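# Set the cable runway's far end onto the bracket

## Task

Put the far end of the cable runway down so it rests well on the bracket, sitting between its lugs. Then open the grippers and move the arms away. It only counts if the runway stays there by itself, with no robot holding it up.

## Robot and tools

ROBOTS. Four identical i2rt Big YAM arms, named arm1, arm2, arm3 and arm4. Each has six revolute joints, a two-finger gripper and a wrist camera mounted on the hand. Reach is about 1.0 m from the joint 1 axis. The joints move at different speeds, so the hand can sweep a wide curve between two postures. The arms do not wait for one another.

FRAMES. One shared scene frame is used for everything. Its origin is on the floor and +z is up. "hand" is the point midway between the fingertips (URDF link pinch). The hand's z axis runs along the fingers, and the fingers open along its y axis. Each foot's true pose is never printed.

CAMERAS. There are four wrist cameras: arm1_cam_wrist to arm4_cam_wrist, each fisheye at 616x616. cam_high is fixed in the room, pinhole plus radial at 896x504. Calibration is given in OpenCV conventions, with T_world_to_cam mapping the scene frame to camera coordinates in metres. It is only approximate, and wrist camera poses also inherit errors in the joint readings.

TOOL execute_actions. Arguments:
- actions: a list holding exactly one action, or an empty list to just read state and images.
- cameras (optional): a list of camera names to return images from. Leaving it out, null or ["all"] gives every camera, and [] gives none.
An action is an object keyed by robot name. Each robot takes {"joints": {...}}, and each arm is commanded separately.

JOINT VALUES. Every value is an absolute target, not an offset. Names, units and ranges:
- joint1_rad, -2.879 to 2.879: base turn; positive is counter-clockwise seen from above; 0 means the arm extends the way its foot faces.
- joint2_rad, 0 to 3.141: shoulder; 0 has the upper arm pointing back and roughly level; increasing lifts it up, then forward.
- joint3_rad, 0 to 3.019: elbow; 0 is fully folded; increasing opens it.
- joint4_rad, -1.692 to 1.57: hand pitch; positive tilts the fingers up.
- joint5_rad, -1.57 to 1.57: sideways hand swing; positive is toward the arm's right.
- joint6_rad, -2.094 to 2.094: hand roll; positive is clockwise seen from behind the hand.
- gripper_m, 0 to 0.093 metres: fingertip separation.
The done tolerances are ±0.045, 0.14, 0.09, 0.055, 0.03, 0.035 rad for joints 1 to 6 and ±0.003 m for the gripper. Any joints you list may be given; all motions start together. A joint or robot you leave out may still be driving toward an earlier target. An unknown key or an out-of-range number rejects the whole call, and nothing moves. Very long motions end as time_out. A target very close to the current reading may produce no motion.

RESULT LINES. You get each robot's state and joint_positions, joint torques (drive output with offsets and noise, nonzero even in free air), and one image per requested camera. The "pictures" line lists the image order. joint_status tells how each commanded joint ended:
- reached target.
- off_target: stopped short and may still be pushing.
- contact_stop or time_out: the joint holds where it is. However, a time_out joint may keep a target near its position and keep pushing, and on_its_own then lists it.
- not_followed: the self- and arm-collision check withheld it, shown as "joint command not followed" plus a cause line. The gripper part still runs, and withheld targets may be retried on later actions.
on_its_own shows uncommanded behaviour, and "held at" there is a target, not a position. To relieve a pushing joint, command its reported position. MOTOR HOT warns at 85 °C. At 100 °C an OVER-TEMPERATURE FAULT makes that arm go limp and fall, and its unfinished keys show limit_stop_at_motor_heat; resend those targets afterwards. If a result reports a stop, the motion calls after it in the same reply are skipped.

TOOL wait. Argument: seconds, 0 to 10. Commands nothing new, then returns state and images as an empty action would.

TOOL zoom_image. Arguments: camera (one of the five names) and region [x0, y0, x1, y1] in pixels of that camera's latest full image, with the origin at top left and at most 504x504. Returns a closer view of that region.

TOOL read_manual. Argument: section, default "licences". Returns licence text only and moves nothing.

TOOL finished_scene. Argument: scene, an integer: the number of the scene you are ending. It is final and reports success. Call it only once the runway rests on the bracket on its own, with the grippers open and the arms clear. Sending a reply with no tool call ends everything.

SUGGESTED ORDER. Look with the cameras and zoom. Move arms into a pre-grasp posture above the runway, open the grippers, descend and close. Lift and carry, coordinating the arms if more than one holds it. Lower the far end onto the bracket between the lugs. Open, retreat upward, then check the images before finishing. The scene keeps running while you think, holding your last command, and a loose object may occasionally get nudged.

AVOID. Collisions between robots: a hard press fails the run, and the clearance check ignores fingers, gripper housings and wrist cameras, and may react too late. Dropping, slamming or knocking anything off the work area or onto the floor. Arms that keep pushing into things: they push hard and overheat, and long loaded holds heat motors too.

Each tool is called by a JSON object that holds its "method" and its "body".

## Session

{"method": "execute_actions", "body": {"actions": []}}

Scene clock: 0.00 s.
Joint torques (N m, as the arm reports them, + toward a larger angle): no reading
arm1.joint_positions: joint1_rad=+0.215 joint2_rad=+0.454 joint3_rad=+1.299 joint4_rad=-1.464 joint5_rad=+0.195 joint6_rad=-0.068 gripper_m=+0.095
arm1.joint_status: not commanded
arm1.hand: x=-0.9776 y=-0.3190 z=+1.3511 quat_wxyz=(-0.382, +0.640, -0.610, -0.268) (m; scene frame)
arm2.joint_positions: joint1_rad=-0.141 joint2_rad=+0.465 joint3_rad=+1.379 joint4_rad=-1.281 joint5_rad=-0.254 joint6_rad=+0.146 gripper_m=+0.094
arm2.joint_status: not commanded
arm2.hand: x=-0.2952 y=+0.3457 z=+1.3980 quat_wxyz=(-0.465, -0.627, -0.528, +0.334) (m; scene frame)
arm3.joint_positions: joint1_rad=+0.278 joint2_rad=+0.579 joint3_rad=+1.444 joint4_rad=-1.276 joint5_rad=+0.095 joint6_rad=-0.255 gripper_m=+0.095
arm3.joint_status: not commanded
arm3.hand: x=+0.5441 y=-0.3368 z=+1.4301 quat_wxyz=(-0.384, +0.744, -0.383, -0.391) (m; scene frame)
arm4.joint_positions: joint1_rad=+0.121 joint2_rad=+0.648 joint3_rad=+1.424 joint4_rad=-1.435 joint5_rad=+0.013 joint6_rad=+0.225 gripper_m=+0.094
arm4.joint_status: not commanded
arm4.hand: x=+1.2628 y=+0.2766 z=+1.3256 quat_wxyz=(-0.369, -0.642, -0.627, +0.241) (m; scene frame)
pictures: arm1_cam_wrist, arm2_cam_wrist, arm3_cam_wrist, arm4_cam_wrist, cam_high
Images, in order (width x height): arm1_cam_wrist 616x616, arm2_cam_wrist 616x616, arm3_cam_wrist 616x616, arm4_cam_wrist 616x616, cam_high 896x504.

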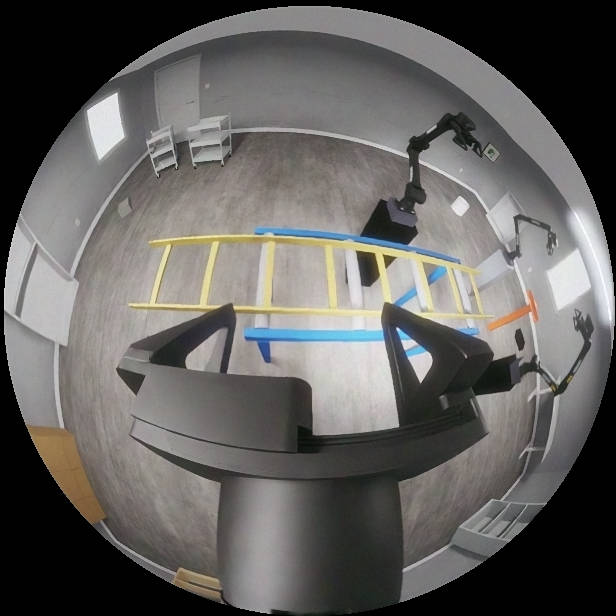

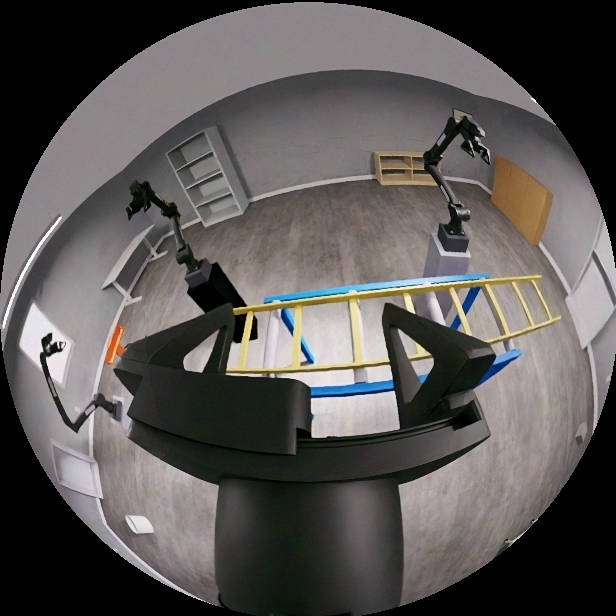

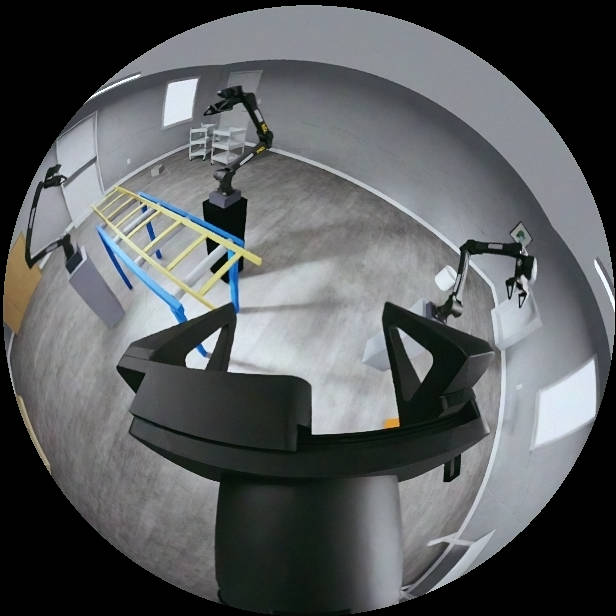

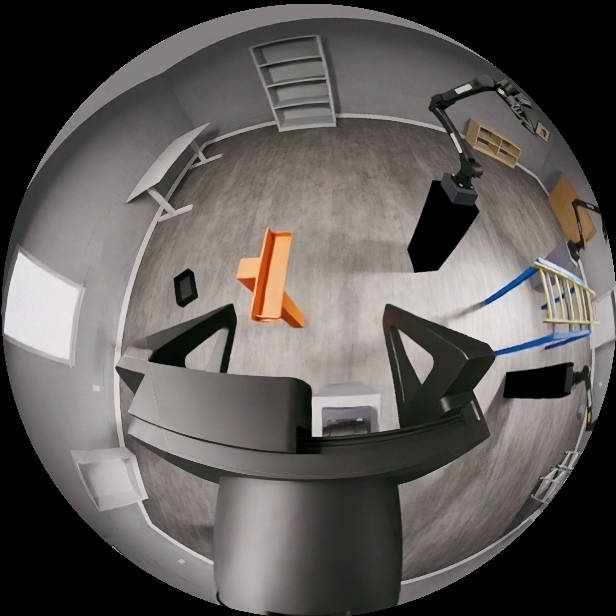

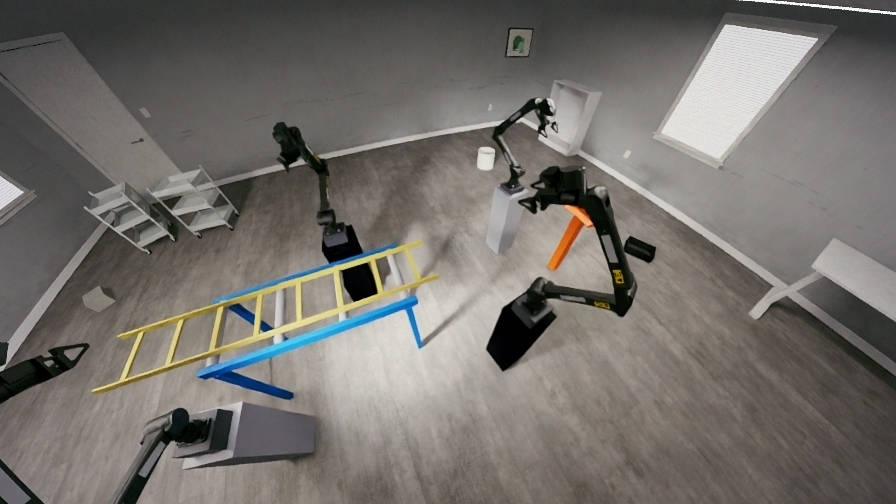

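{"method": "zoom_image", "body": {"camera": "cam_high", "region": [80, 220, 460, 420]}}

{"method": "zoom_image", "body": {"camera": "arm4_cam_wrist", "region": [200, 200, 350, 350]}}

{"method": "zoom_image", "body": {"camera": "arm1_cam_wrist", "region": [120, 200, 520, 380]}}

Region (80, 220, 460, 420) of cam_high's 896x504 image, scaled by 1.326, with more detail than that image has; it fills the top 265 rows of this view, and the rest is white.

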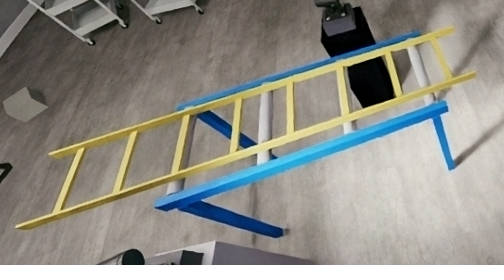

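Region (200, 200, 350, 350) of arm4_cam_wrist's 616x616 image, scaled by 3.360, with more detail than that image has.

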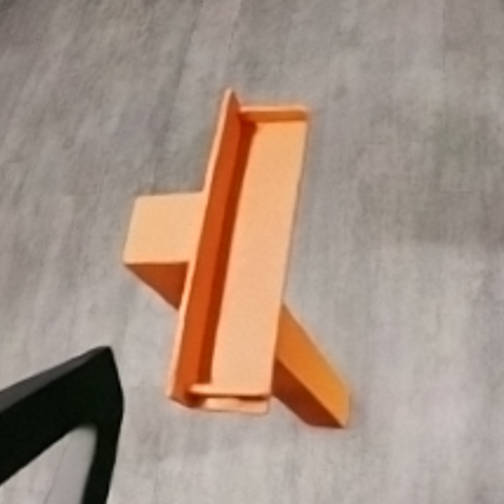

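Region (120, 200, 520, 380) of arm1_cam_wrist's 616x616 image, scaled by 1.260, with more detail than that image has; it fills the top 227 rows of this view, and the rest is white.

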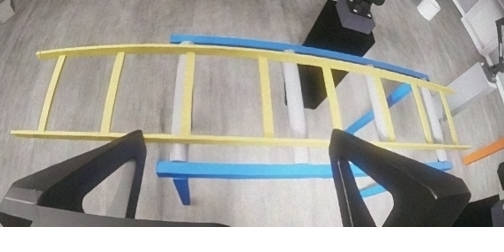

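{"method": "zoom_image", "body": {"camera": "arm3_cam_wrist", "region": [140, 200, 290, 350]}}

{"method": "zoom_image", "body": {"camera": "cam_high", "region": [330, 220, 460, 350]}}

{"method": "zoom_image", "body": {"camera": "arm2_cam_wrist", "region": [210, 260, 410, 410]}}

{"method": "zoom_image", "body": {"camera": "cam_high", "region": [520, 170, 640, 290]}}

Region (140, 200, 290, 350) of arm3_cam_wrist's 616x616 image, scaled by 3.360, with more detail than that image has.

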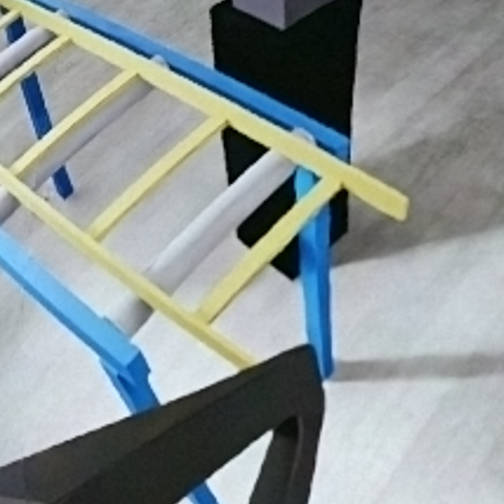

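Region (330, 220, 460, 350) of cam_high's 896x504 image, scaled by 3.877, with more detail than that image has.

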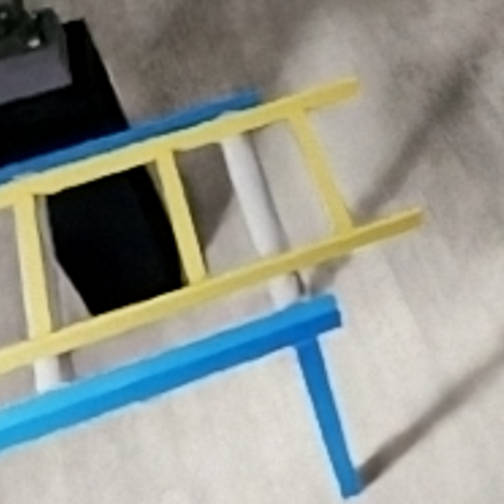

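Region (210, 260, 410, 410) of arm2_cam_wrist's 616x616 image, scaled by 2.520, with more detail than that image has; it fills the top 378 rows of this view, and the rest is white.

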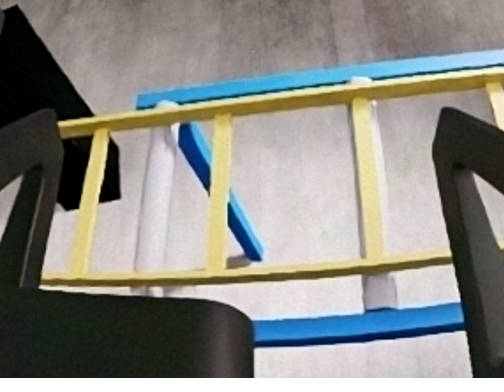

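Region (520, 170, 640, 290) of cam_high's 896x504 image, scaled by 4.200, with more detail than that image has.

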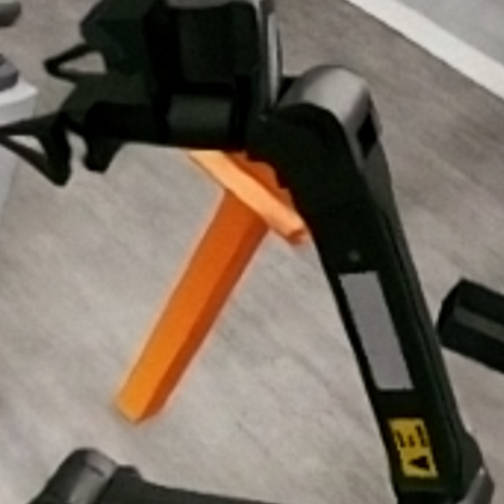

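{"method": "execute_actions", "body": {"actions": [{"arm3":{"joints":{"joint1_rad":0.624,"joint2_rad":2.305,"joint3_rad":2.27,"joint4_rad":-1.536,"joint5_rad":0,"joint6_rad":0.768,"gripper_m":0.093}}}], "cameras": ["arm3_cam_wrist","cam_high"]}}

Scene clock: 121.97 s.
Joint torques (N m, as the arm reports them, + toward a larger angle): arm1=[-1.98  4.81 10.87  1.41  0.13 -0.06] | arm2=[-1.56  4.08  8.3   2.18 -0.07 -0.04] | arm3=[  0.58 -27.22  12.82  -0.17  -0.01   0.19] | arm4=[-1.18  3.18  8.92  1.84  0.07 -0.08]
arm1.joint_positions: joint1_rad=+0.215 joint2_rad=+0.454 joint3_rad=+1.299 joint4_rad=-1.464 joint5_rad=+0.195 joint6_rad=-0.068 gripper_m=+0.095
arm1.joint_status: not commanded
arm1.hand: x=-0.9776 y=-0.3190 z=+1.3511 quat_wxyz=(-0.382, +0.640, -0.610, -0.268) (m; scene frame)
arm2.joint_positions: joint1_rad=-0.141 joint2_rad=+0.465 joint3_rad=+1.379 joint4_rad=-1.281 joint5_rad=-0.254 joint6_rad=+0.146 gripper_m=+0.094
arm2.joint_status: not commanded
arm2.hand: x=-0.2952 y=+0.3457 z=+1.3980 quat_wxyz=(-0.465, -0.627, -0.528, +0.334) (m; scene frame)
arm3.joint_positions: joint1_rad=+0.613 joint2_rad=+2.304 joint3_rad=+2.246 joint4_rad=-1.524 joint5_rad=+0.003 joint6_rad=+0.755 gripper_m=+0.093
arm3.joint_status: all done
arm3.hand: x=+0.1354 y=-0.0280 z=+0.9393 quat_wxyz=(-0.002, +0.708, -0.706, +0.007) (m; scene frame)
arm4.joint_positions: joint1_rad=+0.121 joint2_rad=+0.648 joint3_rad=+1.424 joint4_rad=-1.435 joint5_rad=+0.013 joint6_rad=+0.225 gripper_m=+0.094
arm4.joint_status: not commanded
arm4.hand: x=+1.2628 y=+0.2766 z=+1.3256 quat_wxyz=(-0.369, -0.642, -0.627, +0.241) (m; scene frame)
pictures: arm3_cam_wrist, cam_high
camera_calibration (this result's frames):
arm3_cam_wrist: T_world_to_cam=[[0.999869, 0.00701317, 0.0145767, -0.146976], [-0.00280545, -0.812291, 0.583246, -0.566793], [0.015931, -0.58321, -0.812165, 0.864529], [0, 0, 0, 1]] pos_world=[0.131594, 0.0448318, 1.03486]
Images, in order (width x height): arm3_cam_wrist 616x616, cam_high 896x504.

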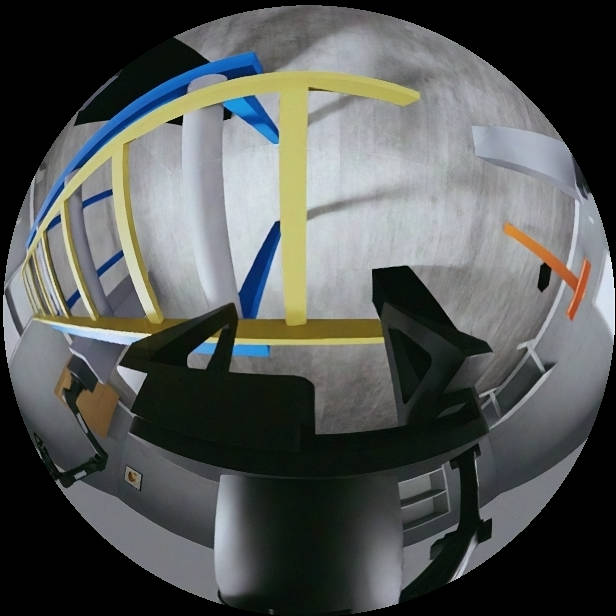

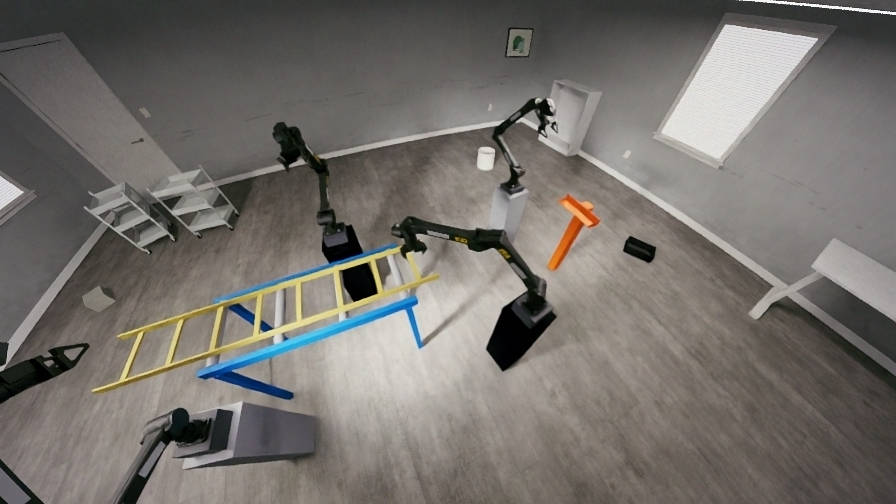

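{"method": "execute_actions", "body": {"actions": [{"arm3":{"joints":{"joint1_rad":0.64,"joint2_rad":2.375,"joint3_rad":2.13,"joint4_rad":-1.315,"joint5_rad":0,"joint6_rad":0.78,"gripper_m":0.075}}}], "cameras": ["arm3_cam_wrist","cam_high"]}}

{"method": "zoom_image", "body": {"camera": "cam_high", "region": [540, 180, 620, 260]}}

Scene clock: 151.80 s.
Joint torques (N m, as the arm reports them, + toward a larger angle): arm1=[-2.13  4.73 10.82  1.44  0.13 -0.05] | arm2=[-1.58  4.14  8.31  2.19 -0.07 -0.04] | arm3=[  0.61 -25.23  10.61   0.82   0.     0.15] | arm4=[-1.22  2.97  8.88  1.87  0.06 -0.09]
arm1.joint_positions: joint1_rad=+0.215 joint2_rad=+0.454 joint3_rad=+1.299 joint4_rad=-1.464 joint5_rad=+0.195 joint6_rad=-0.068 gripper_m=+0.095
arm1.joint_status: not commanded
arm1.hand: x=-0.9776 y=-0.3190 z=+1.3511 quat_wxyz=(-0.382, +0.640, -0.610, -0.268) (m; scene frame)
arm2.joint_positions: joint1_rad=-0.141 joint2_rad=+0.465 joint3_rad=+1.379 joint4_rad=-1.281 joint5_rad=-0.254 joint6_rad=+0.146 gripper_m=+0.094
arm2.joint_status: not commanded
arm2.hand: x=-0.2952 y=+0.3457 z=+1.3980 quat_wxyz=(-0.465, -0.627, -0.528, +0.334) (m; scene frame)
arm3.joint_positions: joint1_rad=+0.629 joint2_rad=+2.346 joint3_rad=+2.128 joint4_rad=-1.329 joint5_rad=+0.003 joint6_rad=+0.768 gripper_m=+0.075
arm3.joint_status: all done
arm3.hand: x=+0.1207 y=-0.0292 z=+0.8657 quat_wxyz=(-0.003, +0.710, -0.704, -0.010) (m; scene frame)
arm4.joint_positions: joint1_rad=+0.121 joint2_rad=+0.648 joint3_rad=+1.424 joint4_rad=-1.435 joint5_rad=+0.013 joint6_rad=+0.225 gripper_m=+0.094
arm4.joint_status: not commanded
arm4.hand: x=+1.2628 y=+0.2766 z=+1.3256 quat_wxyz=(-0.369, -0.642, -0.627, +0.241) (m; scene frame)
pictures: arm3_cam_wrist, cam_high
camera_calibration (this result's frames):
arm3_cam_wrist: T_world_to_cam=[[0.9999, 0.0108445, -0.00912668, -0.110504], [0.0141007, -0.826403, 0.562903, -0.50967], [-0.00143794, -0.562975, -0.826473, 0.819313], [0, 0, 0, 1]] pos_world=[0.118857, 0.0412585, 0.963026]
Images, in order (width x height): arm3_cam_wrist 616x616, cam_high 896x504.

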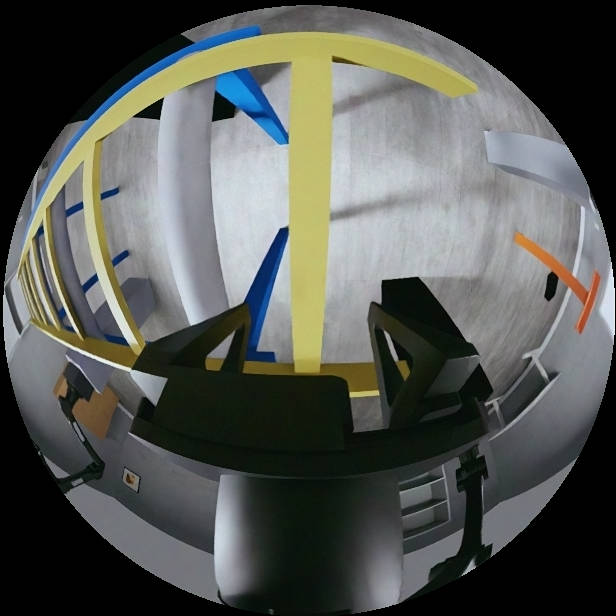

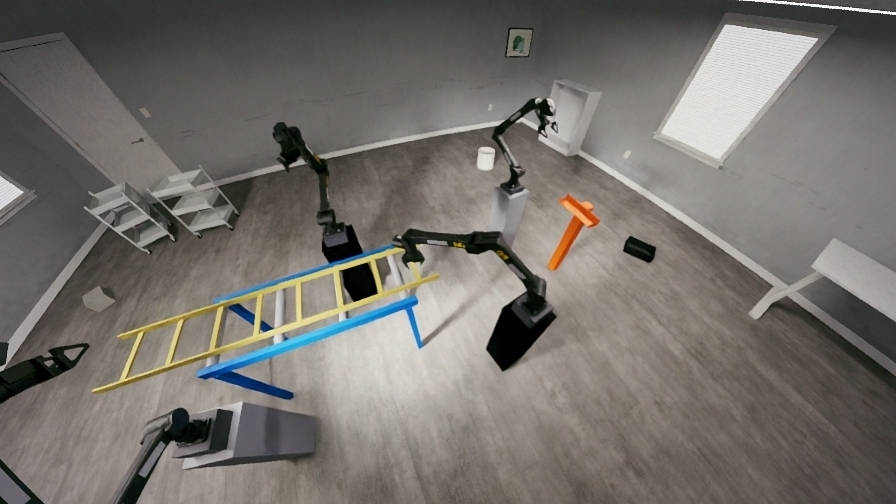

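Region (540, 180, 620, 260) of cam_high's 896x504 image, scaled by 6.300, with more detail than that image has.

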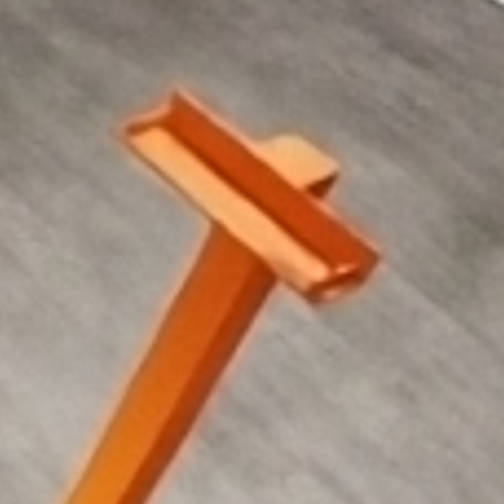

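{"method": "execute_actions", "body": {"actions": [{"arm3":{"joints":{"joint2_rad":2.45,"joint3_rad":2.078,"joint4_rad":-1.215,"gripper_m":0.06}}}], "cameras": ["arm3_cam_wrist"]}}

Scene clock: 178.90 s.
Joint torques (N m, as the arm reports them, + toward a larger angle): arm1=[-2.23  4.86 10.85  1.42  0.11 -0.05] | arm2=[-1.59  4.11  8.31  2.19 -0.08 -0.04] | arm3=[  0.54 -25.93  10.04   0.76   0.     0.15] | arm4=[-1.22  2.95  8.92  1.81  0.06 -0.08]
arm1.joint_positions: joint1_rad=+0.215 joint2_rad=+0.454 joint3_rad=+1.299 joint4_rad=-1.464 joint5_rad=+0.195 joint6_rad=-0.068 gripper_m=+0.095
arm1.joint_status: not commanded
arm1.hand: x=-0.9776 y=-0.3190 z=+1.3511 quat_wxyz=(-0.382, +0.640, -0.610, -0.268) (m; scene frame)
arm2.joint_positions: joint1_rad=-0.141 joint2_rad=+0.465 joint3_rad=+1.379 joint4_rad=-1.281 joint5_rad=-0.254 joint6_rad=+0.146 gripper_m=+0.094
arm2.joint_status: not commanded
arm2.hand: x=-0.2952 y=+0.3457 z=+1.3980 quat_wxyz=(-0.465, -0.627, -0.528, +0.334) (m; scene frame)
arm3.joint_positions: joint1_rad=+0.629 joint2_rad=+2.421 joint3_rad=+2.075 joint4_rad=-1.228 joint5_rad=+0.003 joint6_rad=+0.768 gripper_m=+0.060
arm3.joint_status: all done
arm3.hand: x=+0.1242 y=-0.0325 z=+0.7945 quat_wxyz=(-0.003, +0.710, -0.705, +0.004) (m; scene frame)
arm4.joint_positions: joint1_rad=+0.121 joint2_rad=+0.648 joint3_rad=+1.424 joint4_rad=-1.435 joint5_rad=+0.013 joint6_rad=+0.225 gripper_m=+0.094
arm4.joint_status: not commanded
arm4.hand: x=+1.2628 y=+0.2766 z=+1.3256 quat_wxyz=(-0.369, -0.642, -0.627, +0.241) (m; scene frame)
pictures: arm3_cam_wrist
camera_calibration (this result's frames):
arm3_cam_wrist: T_world_to_cam=[[0.999897, 0.0104026, 0.00988547, -0.129714], [0.00275517, -0.815204, 0.579167, -0.483507], [0.0140835, -0.579081, -0.815149, 0.74716], [0, 0, 0, 1]] pos_world=[0.12051, 0.0398579, 0.89036]
Images, in order (width x height): arm3_cam_wrist 616x616.

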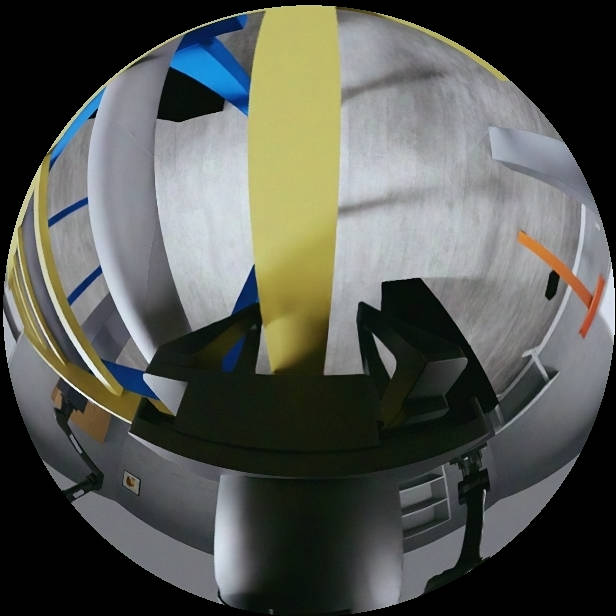

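{"method": "execute_actions", "body": {"actions": [{"arm3":{"joints":{"joint1_rad":0.391,"joint2_rad":2.347,"joint3_rad":1.898,"joint4_rad":-1.115,"joint6_rad":0.535}}}], "cameras": ["arm3_cam_wrist","cam_high"]}}

Scene clock: 198.30 s.
Joint torques (N m, as the arm reports them, + toward a larger angle): arm1=[-2.23  4.85 10.8   1.44  0.12 -0.05] | arm2=[-1.6   4.1   8.29  2.17 -0.07 -0.05] | arm3=[  0.23 -27.49  10.28   0.74  -0.06   0.07] | arm4=[-1.3   2.95  8.85  1.86  0.06 -0.08]
arm1.joint_positions: joint1_rad=+0.215 joint2_rad=+0.454 joint3_rad=+1.299 joint4_rad=-1.464 joint5_rad=+0.195 joint6_rad=-0.068 gripper_m=+0.095
arm1.joint_status: not commanded
arm1.hand: x=-0.9776 y=-0.3190 z=+1.3511 quat_wxyz=(-0.382, +0.640, -0.610, -0.268) (m; scene frame)
arm2.joint_positions: joint1_rad=-0.141 joint2_rad=+0.465 joint3_rad=+1.379 joint4_rad=-1.281 joint5_rad=-0.254 joint6_rad=+0.146 gripper_m=+0.094
arm2.joint_status: not commanded
arm2.hand: x=-0.2952 y=+0.3457 z=+1.3980 quat_wxyz=(-0.465, -0.627, -0.528, +0.334) (m; scene frame)
arm3.joint_positions: joint1_rad=+0.378 joint2_rad=+2.355 joint3_rad=+1.888 joint4_rad=-1.128 joint5_rad=+0.004 joint6_rad=+0.533 gripper_m=+0.060
arm3.joint_status: all done
arm3.hand: x=+0.2844 y=+0.0425 z=+0.7741 quat_wxyz=(+0.000, +0.704, -0.710, +0.014) (m; scene frame)
arm4.joint_positions: joint1_rad=+0.121 joint2_rad=+0.648 joint3_rad=+1.424 joint4_rad=-1.435 joint5_rad=+0.013 joint6_rad=+0.225 gripper_m=+0.094
arm4.joint_status: not commanded
arm4.hand: x=+1.2628 y=+0.2766 z=+1.3256 quat_wxyz=(-0.369, -0.642, -0.627, +0.241) (m; scene frame)
pictures: arm3_cam_wrist, cam_high
camera_calibration (this result's frames):
arm3_cam_wrist: T_world_to_cam=[[0.999767, -0.00502021, 0.0210069, -0.29843], [-0.016522, -0.804198, 0.594132, -0.417581], [0.0139111, -0.594341, -0.804093, 0.763844], [0, 0, 0, 1]] pos_world=[0.280835, 0.116668, 0.868569]
Images, in order (width x height): arm3_cam_wrist 616x616, cam_high 896x504.

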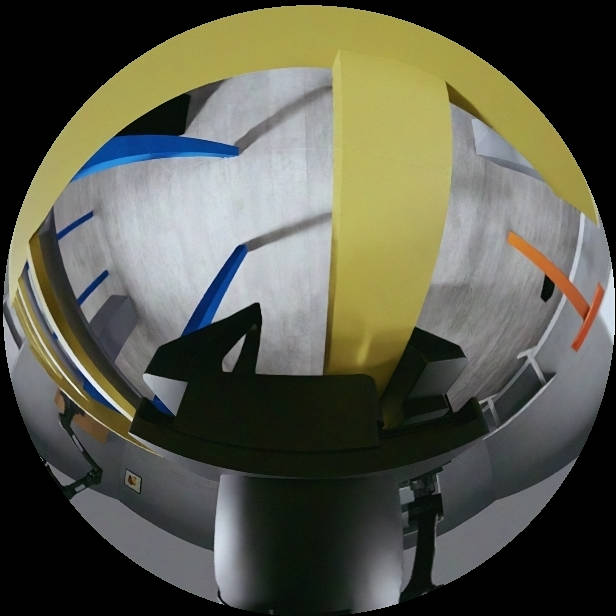

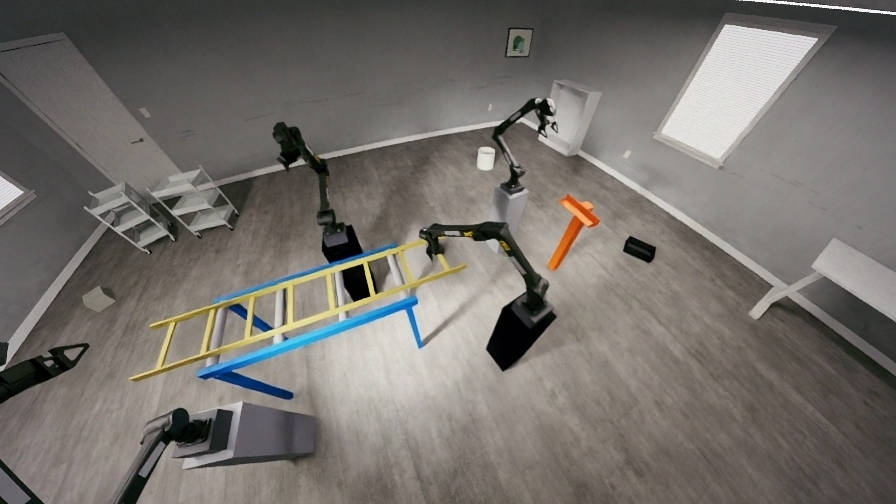

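{"method": "execute_actions", "body": {"actions": [{"arm3":{"joints":{"joint1_rad":0.17,"joint2_rad":2.17,"joint3_rad":1.63,"joint4_rad":-1.01,"joint6_rad":0.31}}}], "cameras": ["arm3_cam_wrist","cam_high"]}}

Scene clock: 214.00 s.
Joint torques (N m, as the arm reports them, + toward a larger angle): arm1=[-2.17  4.82 10.82  1.43  0.13 -0.04] | arm2=[-1.58  4.05  8.3   2.18 -0.07 -0.04] | arm3=[  0.54 -25.92   9.32   0.42  -0.08   0.02] | arm4=[-1.17  3.26  8.89  1.85  0.06 -0.07]
arm1.joint_positions: joint1_rad=+0.215 joint2_rad=+0.454 joint3_rad=+1.299 joint4_rad=-1.464 joint5_rad=+0.195 joint6_rad=-0.068 gripper_m=+0.095
arm1.joint_status: not commanded
arm1.hand: x=-0.9776 y=-0.3190 z=+1.3511 quat_wxyz=(-0.382, +0.640, -0.610, -0.268) (m; scene frame)
arm2.joint_positions: joint1_rad=-0.141 joint2_rad=+0.465 joint3_rad=+1.379 joint4_rad=-1.281 joint5_rad=-0.254 joint6_rad=+0.146 gripper_m=+0.094
arm2.joint_status: not commanded
arm2.hand: x=-0.2952 y=+0.3457 z=+1.3980 quat_wxyz=(-0.465, -0.627, -0.528, +0.334) (m; scene frame)
arm3.joint_positions: joint1_rad=+0.156 joint2_rad=+2.188 joint3_rad=+1.625 joint4_rad=-1.014 joint5_rad=+0.004 joint6_rad=+0.314 gripper_m=+0.060
arm3.joint_status: all done
arm3.hand: x=+0.4372 y=+0.0500 z=+0.7918 quat_wxyz=(-0.002, +0.703, -0.711, +0.006) (m; scene frame)
arm4.joint_positions: joint1_rad=+0.121 joint2_rad=+0.648 joint3_rad=+1.424 joint4_rad=-1.435 joint5_rad=+0.013 joint6_rad=+0.225 gripper_m=+0.094
arm4.joint_status: not commanded
arm4.hand: x=+1.2628 y=+0.2766 z=+1.3256 quat_wxyz=(-0.369, -0.642, -0.627, +0.241) (m; scene frame)
pictures: arm3_cam_wrist, cam_high
camera_calibration (this result's frames):
arm3_cam_wrist: T_world_to_cam=[[0.999902, -0.00787808, 0.0115429, -0.443942], [-0.0131303, -0.812418, 0.582927, -0.411736], [0.00478533, -0.583022, -0.812442, 0.790523], [0, 0, 0, 1]] pos_world=[0.434709, 0.122893, 0.887391]
Images, in order (width x height): arm3_cam_wrist 616x616, cam_high 896x504.

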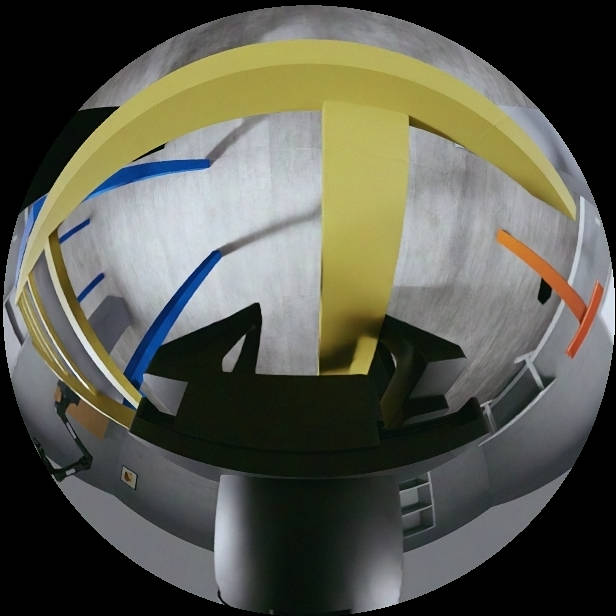

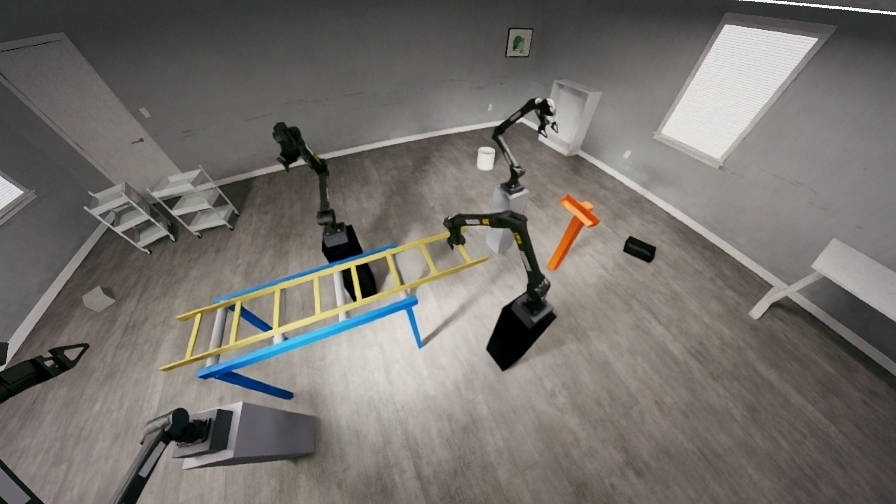

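{"method": "execute_actions", "body": {"actions": [{"arm3":{"joints":{"joint2_rad":2.05,"gripper_m":0.09}}}], "cameras": []}}

{"method": "execute_actions", "body": {"actions": [{"arm3":{"joints":{"joint1_rad":0.555,"joint6_rad":0.70}}}], "cameras": ["arm3_cam_wrist"]}}

Scene clock: 223.47 s.
Joint torques (N m, as the arm reports them, + toward a larger angle): arm1=[-2.19  4.92 10.78  1.45  0.12 -0.04] | arm2=[-1.58  4.05  8.29  2.18 -0.07 -0.04] | arm3=[  0.73 -21.71  10.7    0.65  -0.08   0.01] | arm4=[-1.21  2.98  8.89  1.87  0.07 -0.08]
arm1.joint_positions: joint1_rad=+0.215 joint2_rad=+0.454 joint3_rad=+1.299 joint4_rad=-1.464 joint5_rad=+0.195 joint6_rad=-0.068 gripper_m=+0.095
arm1.joint_status: not commanded
arm1.hand: x=-0.9776 y=-0.3190 z=+1.3511 quat_wxyz=(-0.382, +0.640, -0.610, -0.268) (m; scene frame)
arm2.joint_positions: joint1_rad=-0.141 joint2_rad=+0.465 joint3_rad=+1.379 joint4_rad=-1.281 joint5_rad=-0.254 joint6_rad=+0.146 gripper_m=+0.094
arm2.joint_status: not commanded
arm2.hand: x=-0.2952 y=+0.3457 z=+1.3980 quat_wxyz=(-0.465, -0.627, -0.528, +0.334) (m; scene frame)
arm3.joint_positions: joint1_rad=+0.156 joint2_rad=+2.030 joint3_rad=+1.625 joint4_rad=-1.014 joint5_rad=+0.004 joint6_rad=+0.314 gripper_m=+0.090
arm3.joint_status: all done
arm3.hand: x=+0.4305 y=+0.0702 z=+0.8882 quat_wxyz=(-0.038, +0.701, -0.709, -0.065) (m; scene frame)
arm4.joint_positions: joint1_rad=+0.121 joint2_rad=+0.648 joint3_rad=+1.424 joint4_rad=-1.435 joint5_rad=+0.013 joint6_rad=+0.225 gripper_m=+0.094
arm4.joint_status: not commanded
arm4.hand: x=+1.2628 y=+0.2766 z=+1.3256 quat_wxyz=(-0.369, -0.642, -0.627, +0.241) (m; scene frame)
pictures: none
No camera images: the call's "cameras" was empty. Leave "cameras" out to get every camera's image.

Scene clock: 225.03 s.
Joint torques (N m, as the arm reports them, + toward a larger angle): arm1=[-2.21  4.99 10.85  1.45  0.12 -0.04] | arm2=[-1.56  4.07  8.29  2.17 -0.07 -0.04] | arm3=[ -0.1  -21.32  10.53   0.69   0.19   0.16] | arm4=[-1.25  3.11  8.85  1.85  0.08 -0.09]
arm1.joint_positions: joint1_rad=+0.215 joint2_rad=+0.454 joint3_rad=+1.299 joint4_rad=-1.464 joint5_rad=+0.195 joint6_rad=-0.068 gripper_m=+0.095
arm1.joint_status: not commanded
arm1.hand: x=-0.9776 y=-0.3190 z=+1.3511 quat_wxyz=(-0.382, +0.640, -0.610, -0.268) (m; scene frame)
arm2.joint_positions: joint1_rad=-0.141 joint2_rad=+0.465 joint3_rad=+1.379 joint4_rad=-1.281 joint5_rad=-0.254 joint6_rad=+0.146 gripper_m=+0.094
arm2.joint_status: not commanded
arm2.hand: x=-0.2952 y=+0.3457 z=+1.3980 quat_wxyz=(-0.465, -0.627, -0.528, +0.334) (m; scene frame)
arm3.joint_positions: joint1_rad=+0.553 joint2_rad=+2.030 joint3_rad=+1.625 joint4_rad=-1.014 joint5_rad=-0.002 joint6_rad=+0.688 gripper_m=+0.090
arm3.joint_status: all done
arm3.hand: x=+0.2085 y=-0.0511 z=+0.8873 quat_wxyz=(-0.007, +0.709, -0.701, -0.074) (m; scene frame)
arm4.joint_positions: joint1_rad=+0.121 joint2_rad=+0.648 joint3_rad=+1.424 joint4_rad=-1.435 joint5_rad=+0.013 joint6_rad=+0.225 gripper_m=+0.094
arm4.joint_status: not commanded
arm4.hand: x=+1.2628 y=+0.2766 z=+1.3256 quat_wxyz=(-0.369, -0.642, -0.627, +0.241) (m; scene frame)
pictures: arm3_cam_wrist
camera_calibration (this result's frames):
arm3_cam_wrist: T_world_to_cam=[[0.995586, 0.0208554, -0.0915094, -0.123335], [0.0622672, -0.876297, 0.477731, -0.478216], [-0.0702261, -0.48132, -0.873727, 0.885452], [0, 0, 0, 1]] pos_world=[0.21475, 0.00969852, 0.990815]
Images, in order (width x height): arm3_cam_wrist 616x616.

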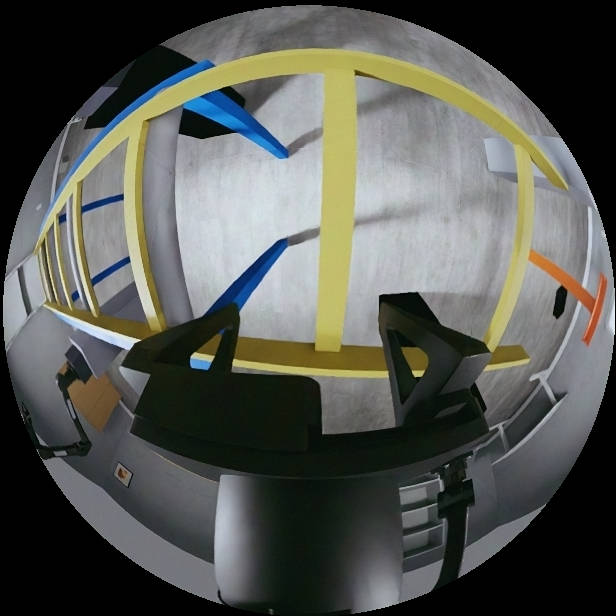

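{"method": "execute_actions", "body": {"actions": [{"arm3":{"joints":{"joint2_rad":2.195}},"arm4":{"joints":{"joint1_rad":-0.892,"joint2_rad":2.28,"joint3_rad":2.31,"joint4_rad":-1.572,"joint5_rad":0,"joint6_rad":-0.802,"gripper_m":0.09}}}], "cameras": ["arm3_cam_wrist","cam_high"]}}

Scene clock: 240.33 s.
Joint torques (N m, as the arm reports them, + toward a larger angle): arm1=[-2.14  4.83 10.8   1.42  0.13 -0.04] | arm2=[-1.53  4.09  8.31  2.18 -0.07 -0.04] | arm3=[ -0.13 -23.68   9.55   0.42   0.19   0.15] | arm4=[ -0.44 -26.54  11.12   0.11  -0.05  -0.19]
arm1.joint_positions: joint1_rad=+0.215 joint2_rad=+0.454 joint3_rad=+1.299 joint4_rad=-1.464 joint5_rad=+0.195 joint6_rad=-0.068 gripper_m=+0.095
arm1.joint_status: not commanded
arm1.hand: x=-0.9776 y=-0.3190 z=+1.3511 quat_wxyz=(-0.382, +0.640, -0.610, -0.268) (m; scene frame)
arm2.joint_positions: joint1_rad=-0.141 joint2_rad=+0.465 joint3_rad=+1.379 joint4_rad=-1.281 joint5_rad=-0.254 joint6_rad=+0.146 gripper_m=+0.094
arm2.joint_status: not commanded
arm2.hand: x=-0.2952 y=+0.3457 z=+1.3980 quat_wxyz=(-0.465, -0.627, -0.528, +0.334) (m; scene frame)
arm3.joint_positions: joint1_rad=+0.553 joint2_rad=+2.185 joint3_rad=+1.621 joint4_rad=-1.014 joint5_rad=-0.002 joint6_rad=+0.688 gripper_m=+0.090
arm3.joint_status: all done
arm3.hand: x=+0.2232 y=-0.0682 z=+0.7916 quat_wxyz=(+0.000, +0.711, -0.703, +0.006) (m; scene frame)
arm4.joint_positions: joint1_rad=-0.905 joint2_rad=+2.275 joint3_rad=+2.275 joint4_rad=-1.565 joint5_rad=+0.000 joint6_rad=-0.789 gripper_m=+0.090
arm4.joint_status: all done
arm4.hand: x=+0.7074 y=+0.0198 z=+0.9221 quat_wxyz=(-0.001, -0.717, -0.697, +0.001) (m; scene frame)
pictures: arm3_cam_wrist, cam_high
camera_calibration (this result's frames):
arm3_cam_wrist: T_world_to_cam=[[0.999848, 0.0149858, 0.00895965, -0.2273], [0.0069239, -0.811395, 0.584457, -0.516072], [0.0160283, -0.584306, -0.811375, 0.718956], [0, 0, 0, 1]] pos_world=[0.219314, 0.00475786, 0.887002]
Images, in order (width x height): arm3_cam_wrist 616x616, cam_high 896x504.

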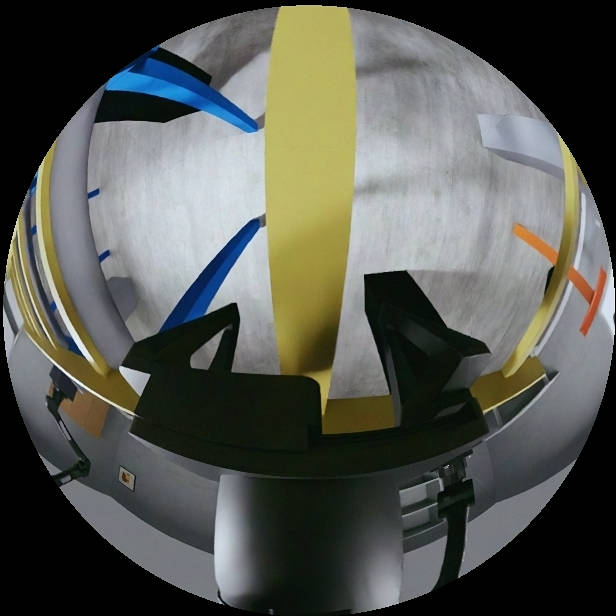

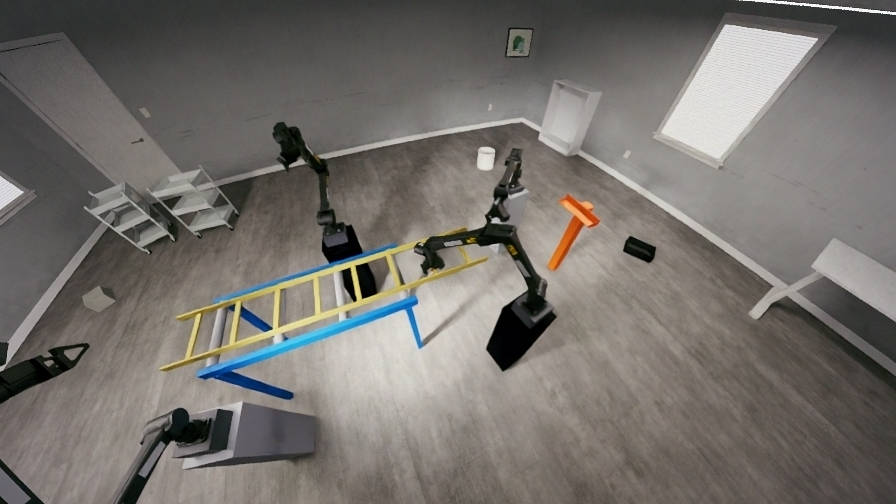

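{"method": "execute_actions", "body": {"actions": [{"arm3":{"joints":{"joint1_rad":0.33,"joint6_rad":0.47,"gripper_m":0.045}}}], "cameras": []}}

{"method": "execute_actions", "body": {"actions": [{"arm3":{"joints":{"joint1_rad":0.10,"joint6_rad":0.235}}}], "cameras": ["arm3_cam_wrist","arm4_cam_wrist","cam_high"]}}

Scene clock: 249.60 s.
Joint torques (N m, as the arm reports them, + toward a larger angle): arm1=[-2.23  4.75 10.84  1.42  0.13 -0.04] | arm2=[-1.56  4.03  8.32  2.17 -0.07 -0.04] | arm3=[  0.89 -23.03  10.12   0.71  -0.07   0.  ] | arm4=[ -0.32 -26.39  11.24   0.13  -0.03  -0.2 ]
arm1.joint_positions: joint1_rad=+0.215 joint2_rad=+0.454 joint3_rad=+1.299 joint4_rad=-1.464 joint5_rad=+0.195 joint6_rad=-0.068 gripper_m=+0.095
arm1.joint_status: not commanded
arm1.hand: x=-0.9776 y=-0.3190 z=+1.3511 quat_wxyz=(-0.382, +0.640, -0.610, -0.268) (m; scene frame)
arm2.joint_positions: joint1_rad=-0.141 joint2_rad=+0.465 joint3_rad=+1.379 joint4_rad=-1.281 joint5_rad=-0.254 joint6_rad=+0.146 gripper_m=+0.094
arm2.joint_status: not commanded
arm2.hand: x=-0.2952 y=+0.3457 z=+1.3980 quat_wxyz=(-0.465, -0.627, -0.528, +0.334) (m; scene frame)
arm3.joint_positions: joint1_rad=+0.316 joint2_rad=+2.185 joint3_rad=+1.616 joint4_rad=-1.023 joint5_rad=+0.004 joint6_rad=+0.476 gripper_m=+0.045
arm3.joint_status: all done
arm3.hand: x=+0.3483 y=+0.0080 z=+0.7903 quat_wxyz=(+0.000, +0.702, -0.712, +0.013) (m; scene frame)
arm4.joint_positions: joint1_rad=-0.905 joint2_rad=+2.275 joint3_rad=+2.275 joint4_rad=-1.565 joint5_rad=+0.000 joint6_rad=-0.789 gripper_m=+0.090
arm4.joint_status: not commanded
arm4.hand: x=+0.7074 y=+0.0198 z=+0.9221 quat_wxyz=(-0.001, -0.717, -0.697, +0.001) (m; scene frame)
pictures: none
No camera images: the call's "cameras" was empty. Leave "cameras" out to get every camera's image.

Scene clock: 251.60 s.
Joint torques (N m, as the arm reports them, + toward a larger angle): arm1=[-2.15  4.86 10.86  1.43  0.13 -0.05] | arm2=[-1.56  3.99  8.3   2.18 -0.07 -0.04] | arm3=[  0.52 -23.12  10.28   0.68  -0.07  -0.02] | arm4=[ -0.06 -26.41  11.19   0.08  -0.02  -0.2 ]
arm1.joint_positions: joint1_rad=+0.215 joint2_rad=+0.454 joint3_rad=+1.299 joint4_rad=-1.464 joint5_rad=+0.195 joint6_rad=-0.068 gripper_m=+0.095
arm1.joint_status: not commanded
arm1.hand: x=-0.9776 y=-0.3190 z=+1.3511 quat_wxyz=(-0.382, +0.640, -0.610, -0.268) (m; scene frame)
arm2.joint_positions: joint1_rad=-0.141 joint2_rad=+0.465 joint3_rad=+1.379 joint4_rad=-1.281 joint5_rad=-0.254 joint6_rad=+0.146 gripper_m=+0.094
arm2.joint_status: not commanded
arm2.hand: x=-0.2952 y=+0.3457 z=+1.3980 quat_wxyz=(-0.465, -0.627, -0.528, +0.334) (m; scene frame)
arm3.joint_positions: joint1_rad=+0.089 joint2_rad=+2.186 joint3_rad=+1.614 joint4_rad=-1.022 joint5_rad=+0.004 joint6_rad=+0.244 gripper_m=+0.045
arm3.joint_status: all done
arm3.hand: x=+0.4789 y=+0.0546 z=+0.7900 quat_wxyz=(+0.003, +0.704, -0.710, +0.013) (m; scene frame)
arm4.joint_positions: joint1_rad=-0.905 joint2_rad=+2.275 joint3_rad=+2.275 joint4_rad=-1.565 joint5_rad=+0.000 joint6_rad=-0.789 gripper_m=+0.090
arm4.joint_status: not commanded
arm4.hand: x=+0.7074 y=+0.0198 z=+0.9221 quat_wxyz=(-0.001, -0.717, -0.697, +0.001) (m; scene frame)
pictures: arm3_cam_wrist, arm4_cam_wrist, cam_high
camera_calibration (this result's frames):
arm3_cam_wrist: T_world_to_cam=[[0.999877, -0.00545748, 0.0147227, -0.488214], [-0.0131598, -0.802753, 0.596167, -0.41734], [0.00856514, -0.596287, -0.802725, 0.782755], [0, 0, 0, 1]] pos_world=[0.475957, 0.129062, 0.884329]
arm4_cam_wrist: T_world_to_cam=[[-0.999641, 0.0237713, -0.012345, 0.718907], [0.0123117, 0.817076, 0.576399, -0.54901], [0.0237886, 0.57604, -0.817075, 0.846987], [0, 0, 0, 1]] pos_world=[0.70526, -0.0564053, 1.01738]
Images, in order (width x height): arm3_cam_wrist 616x616, arm4_cam_wrist 616x616, cam_high 896x504.

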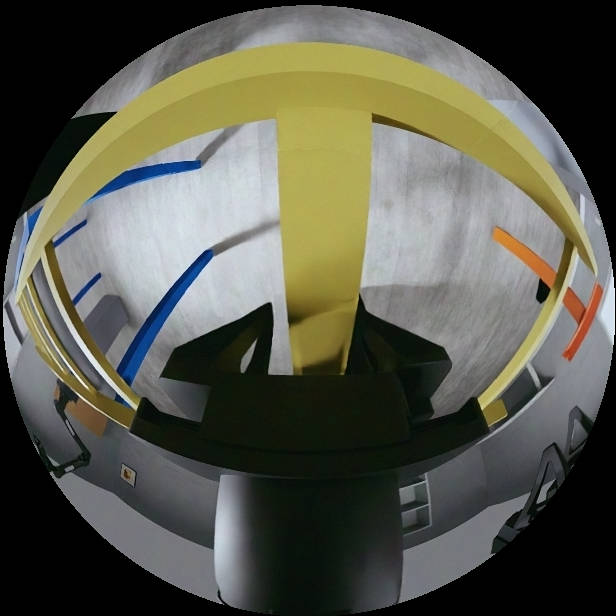

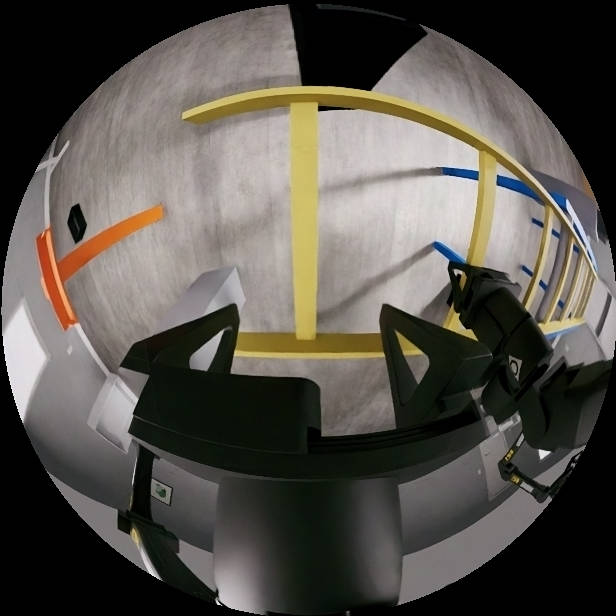

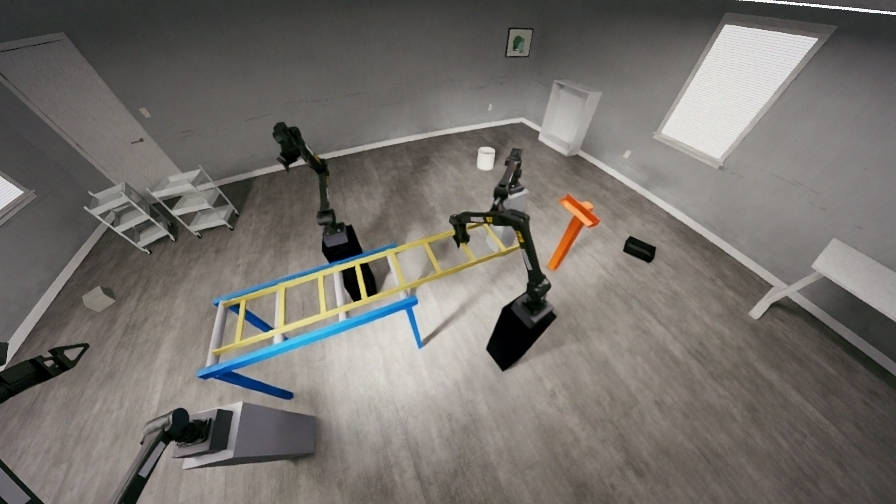

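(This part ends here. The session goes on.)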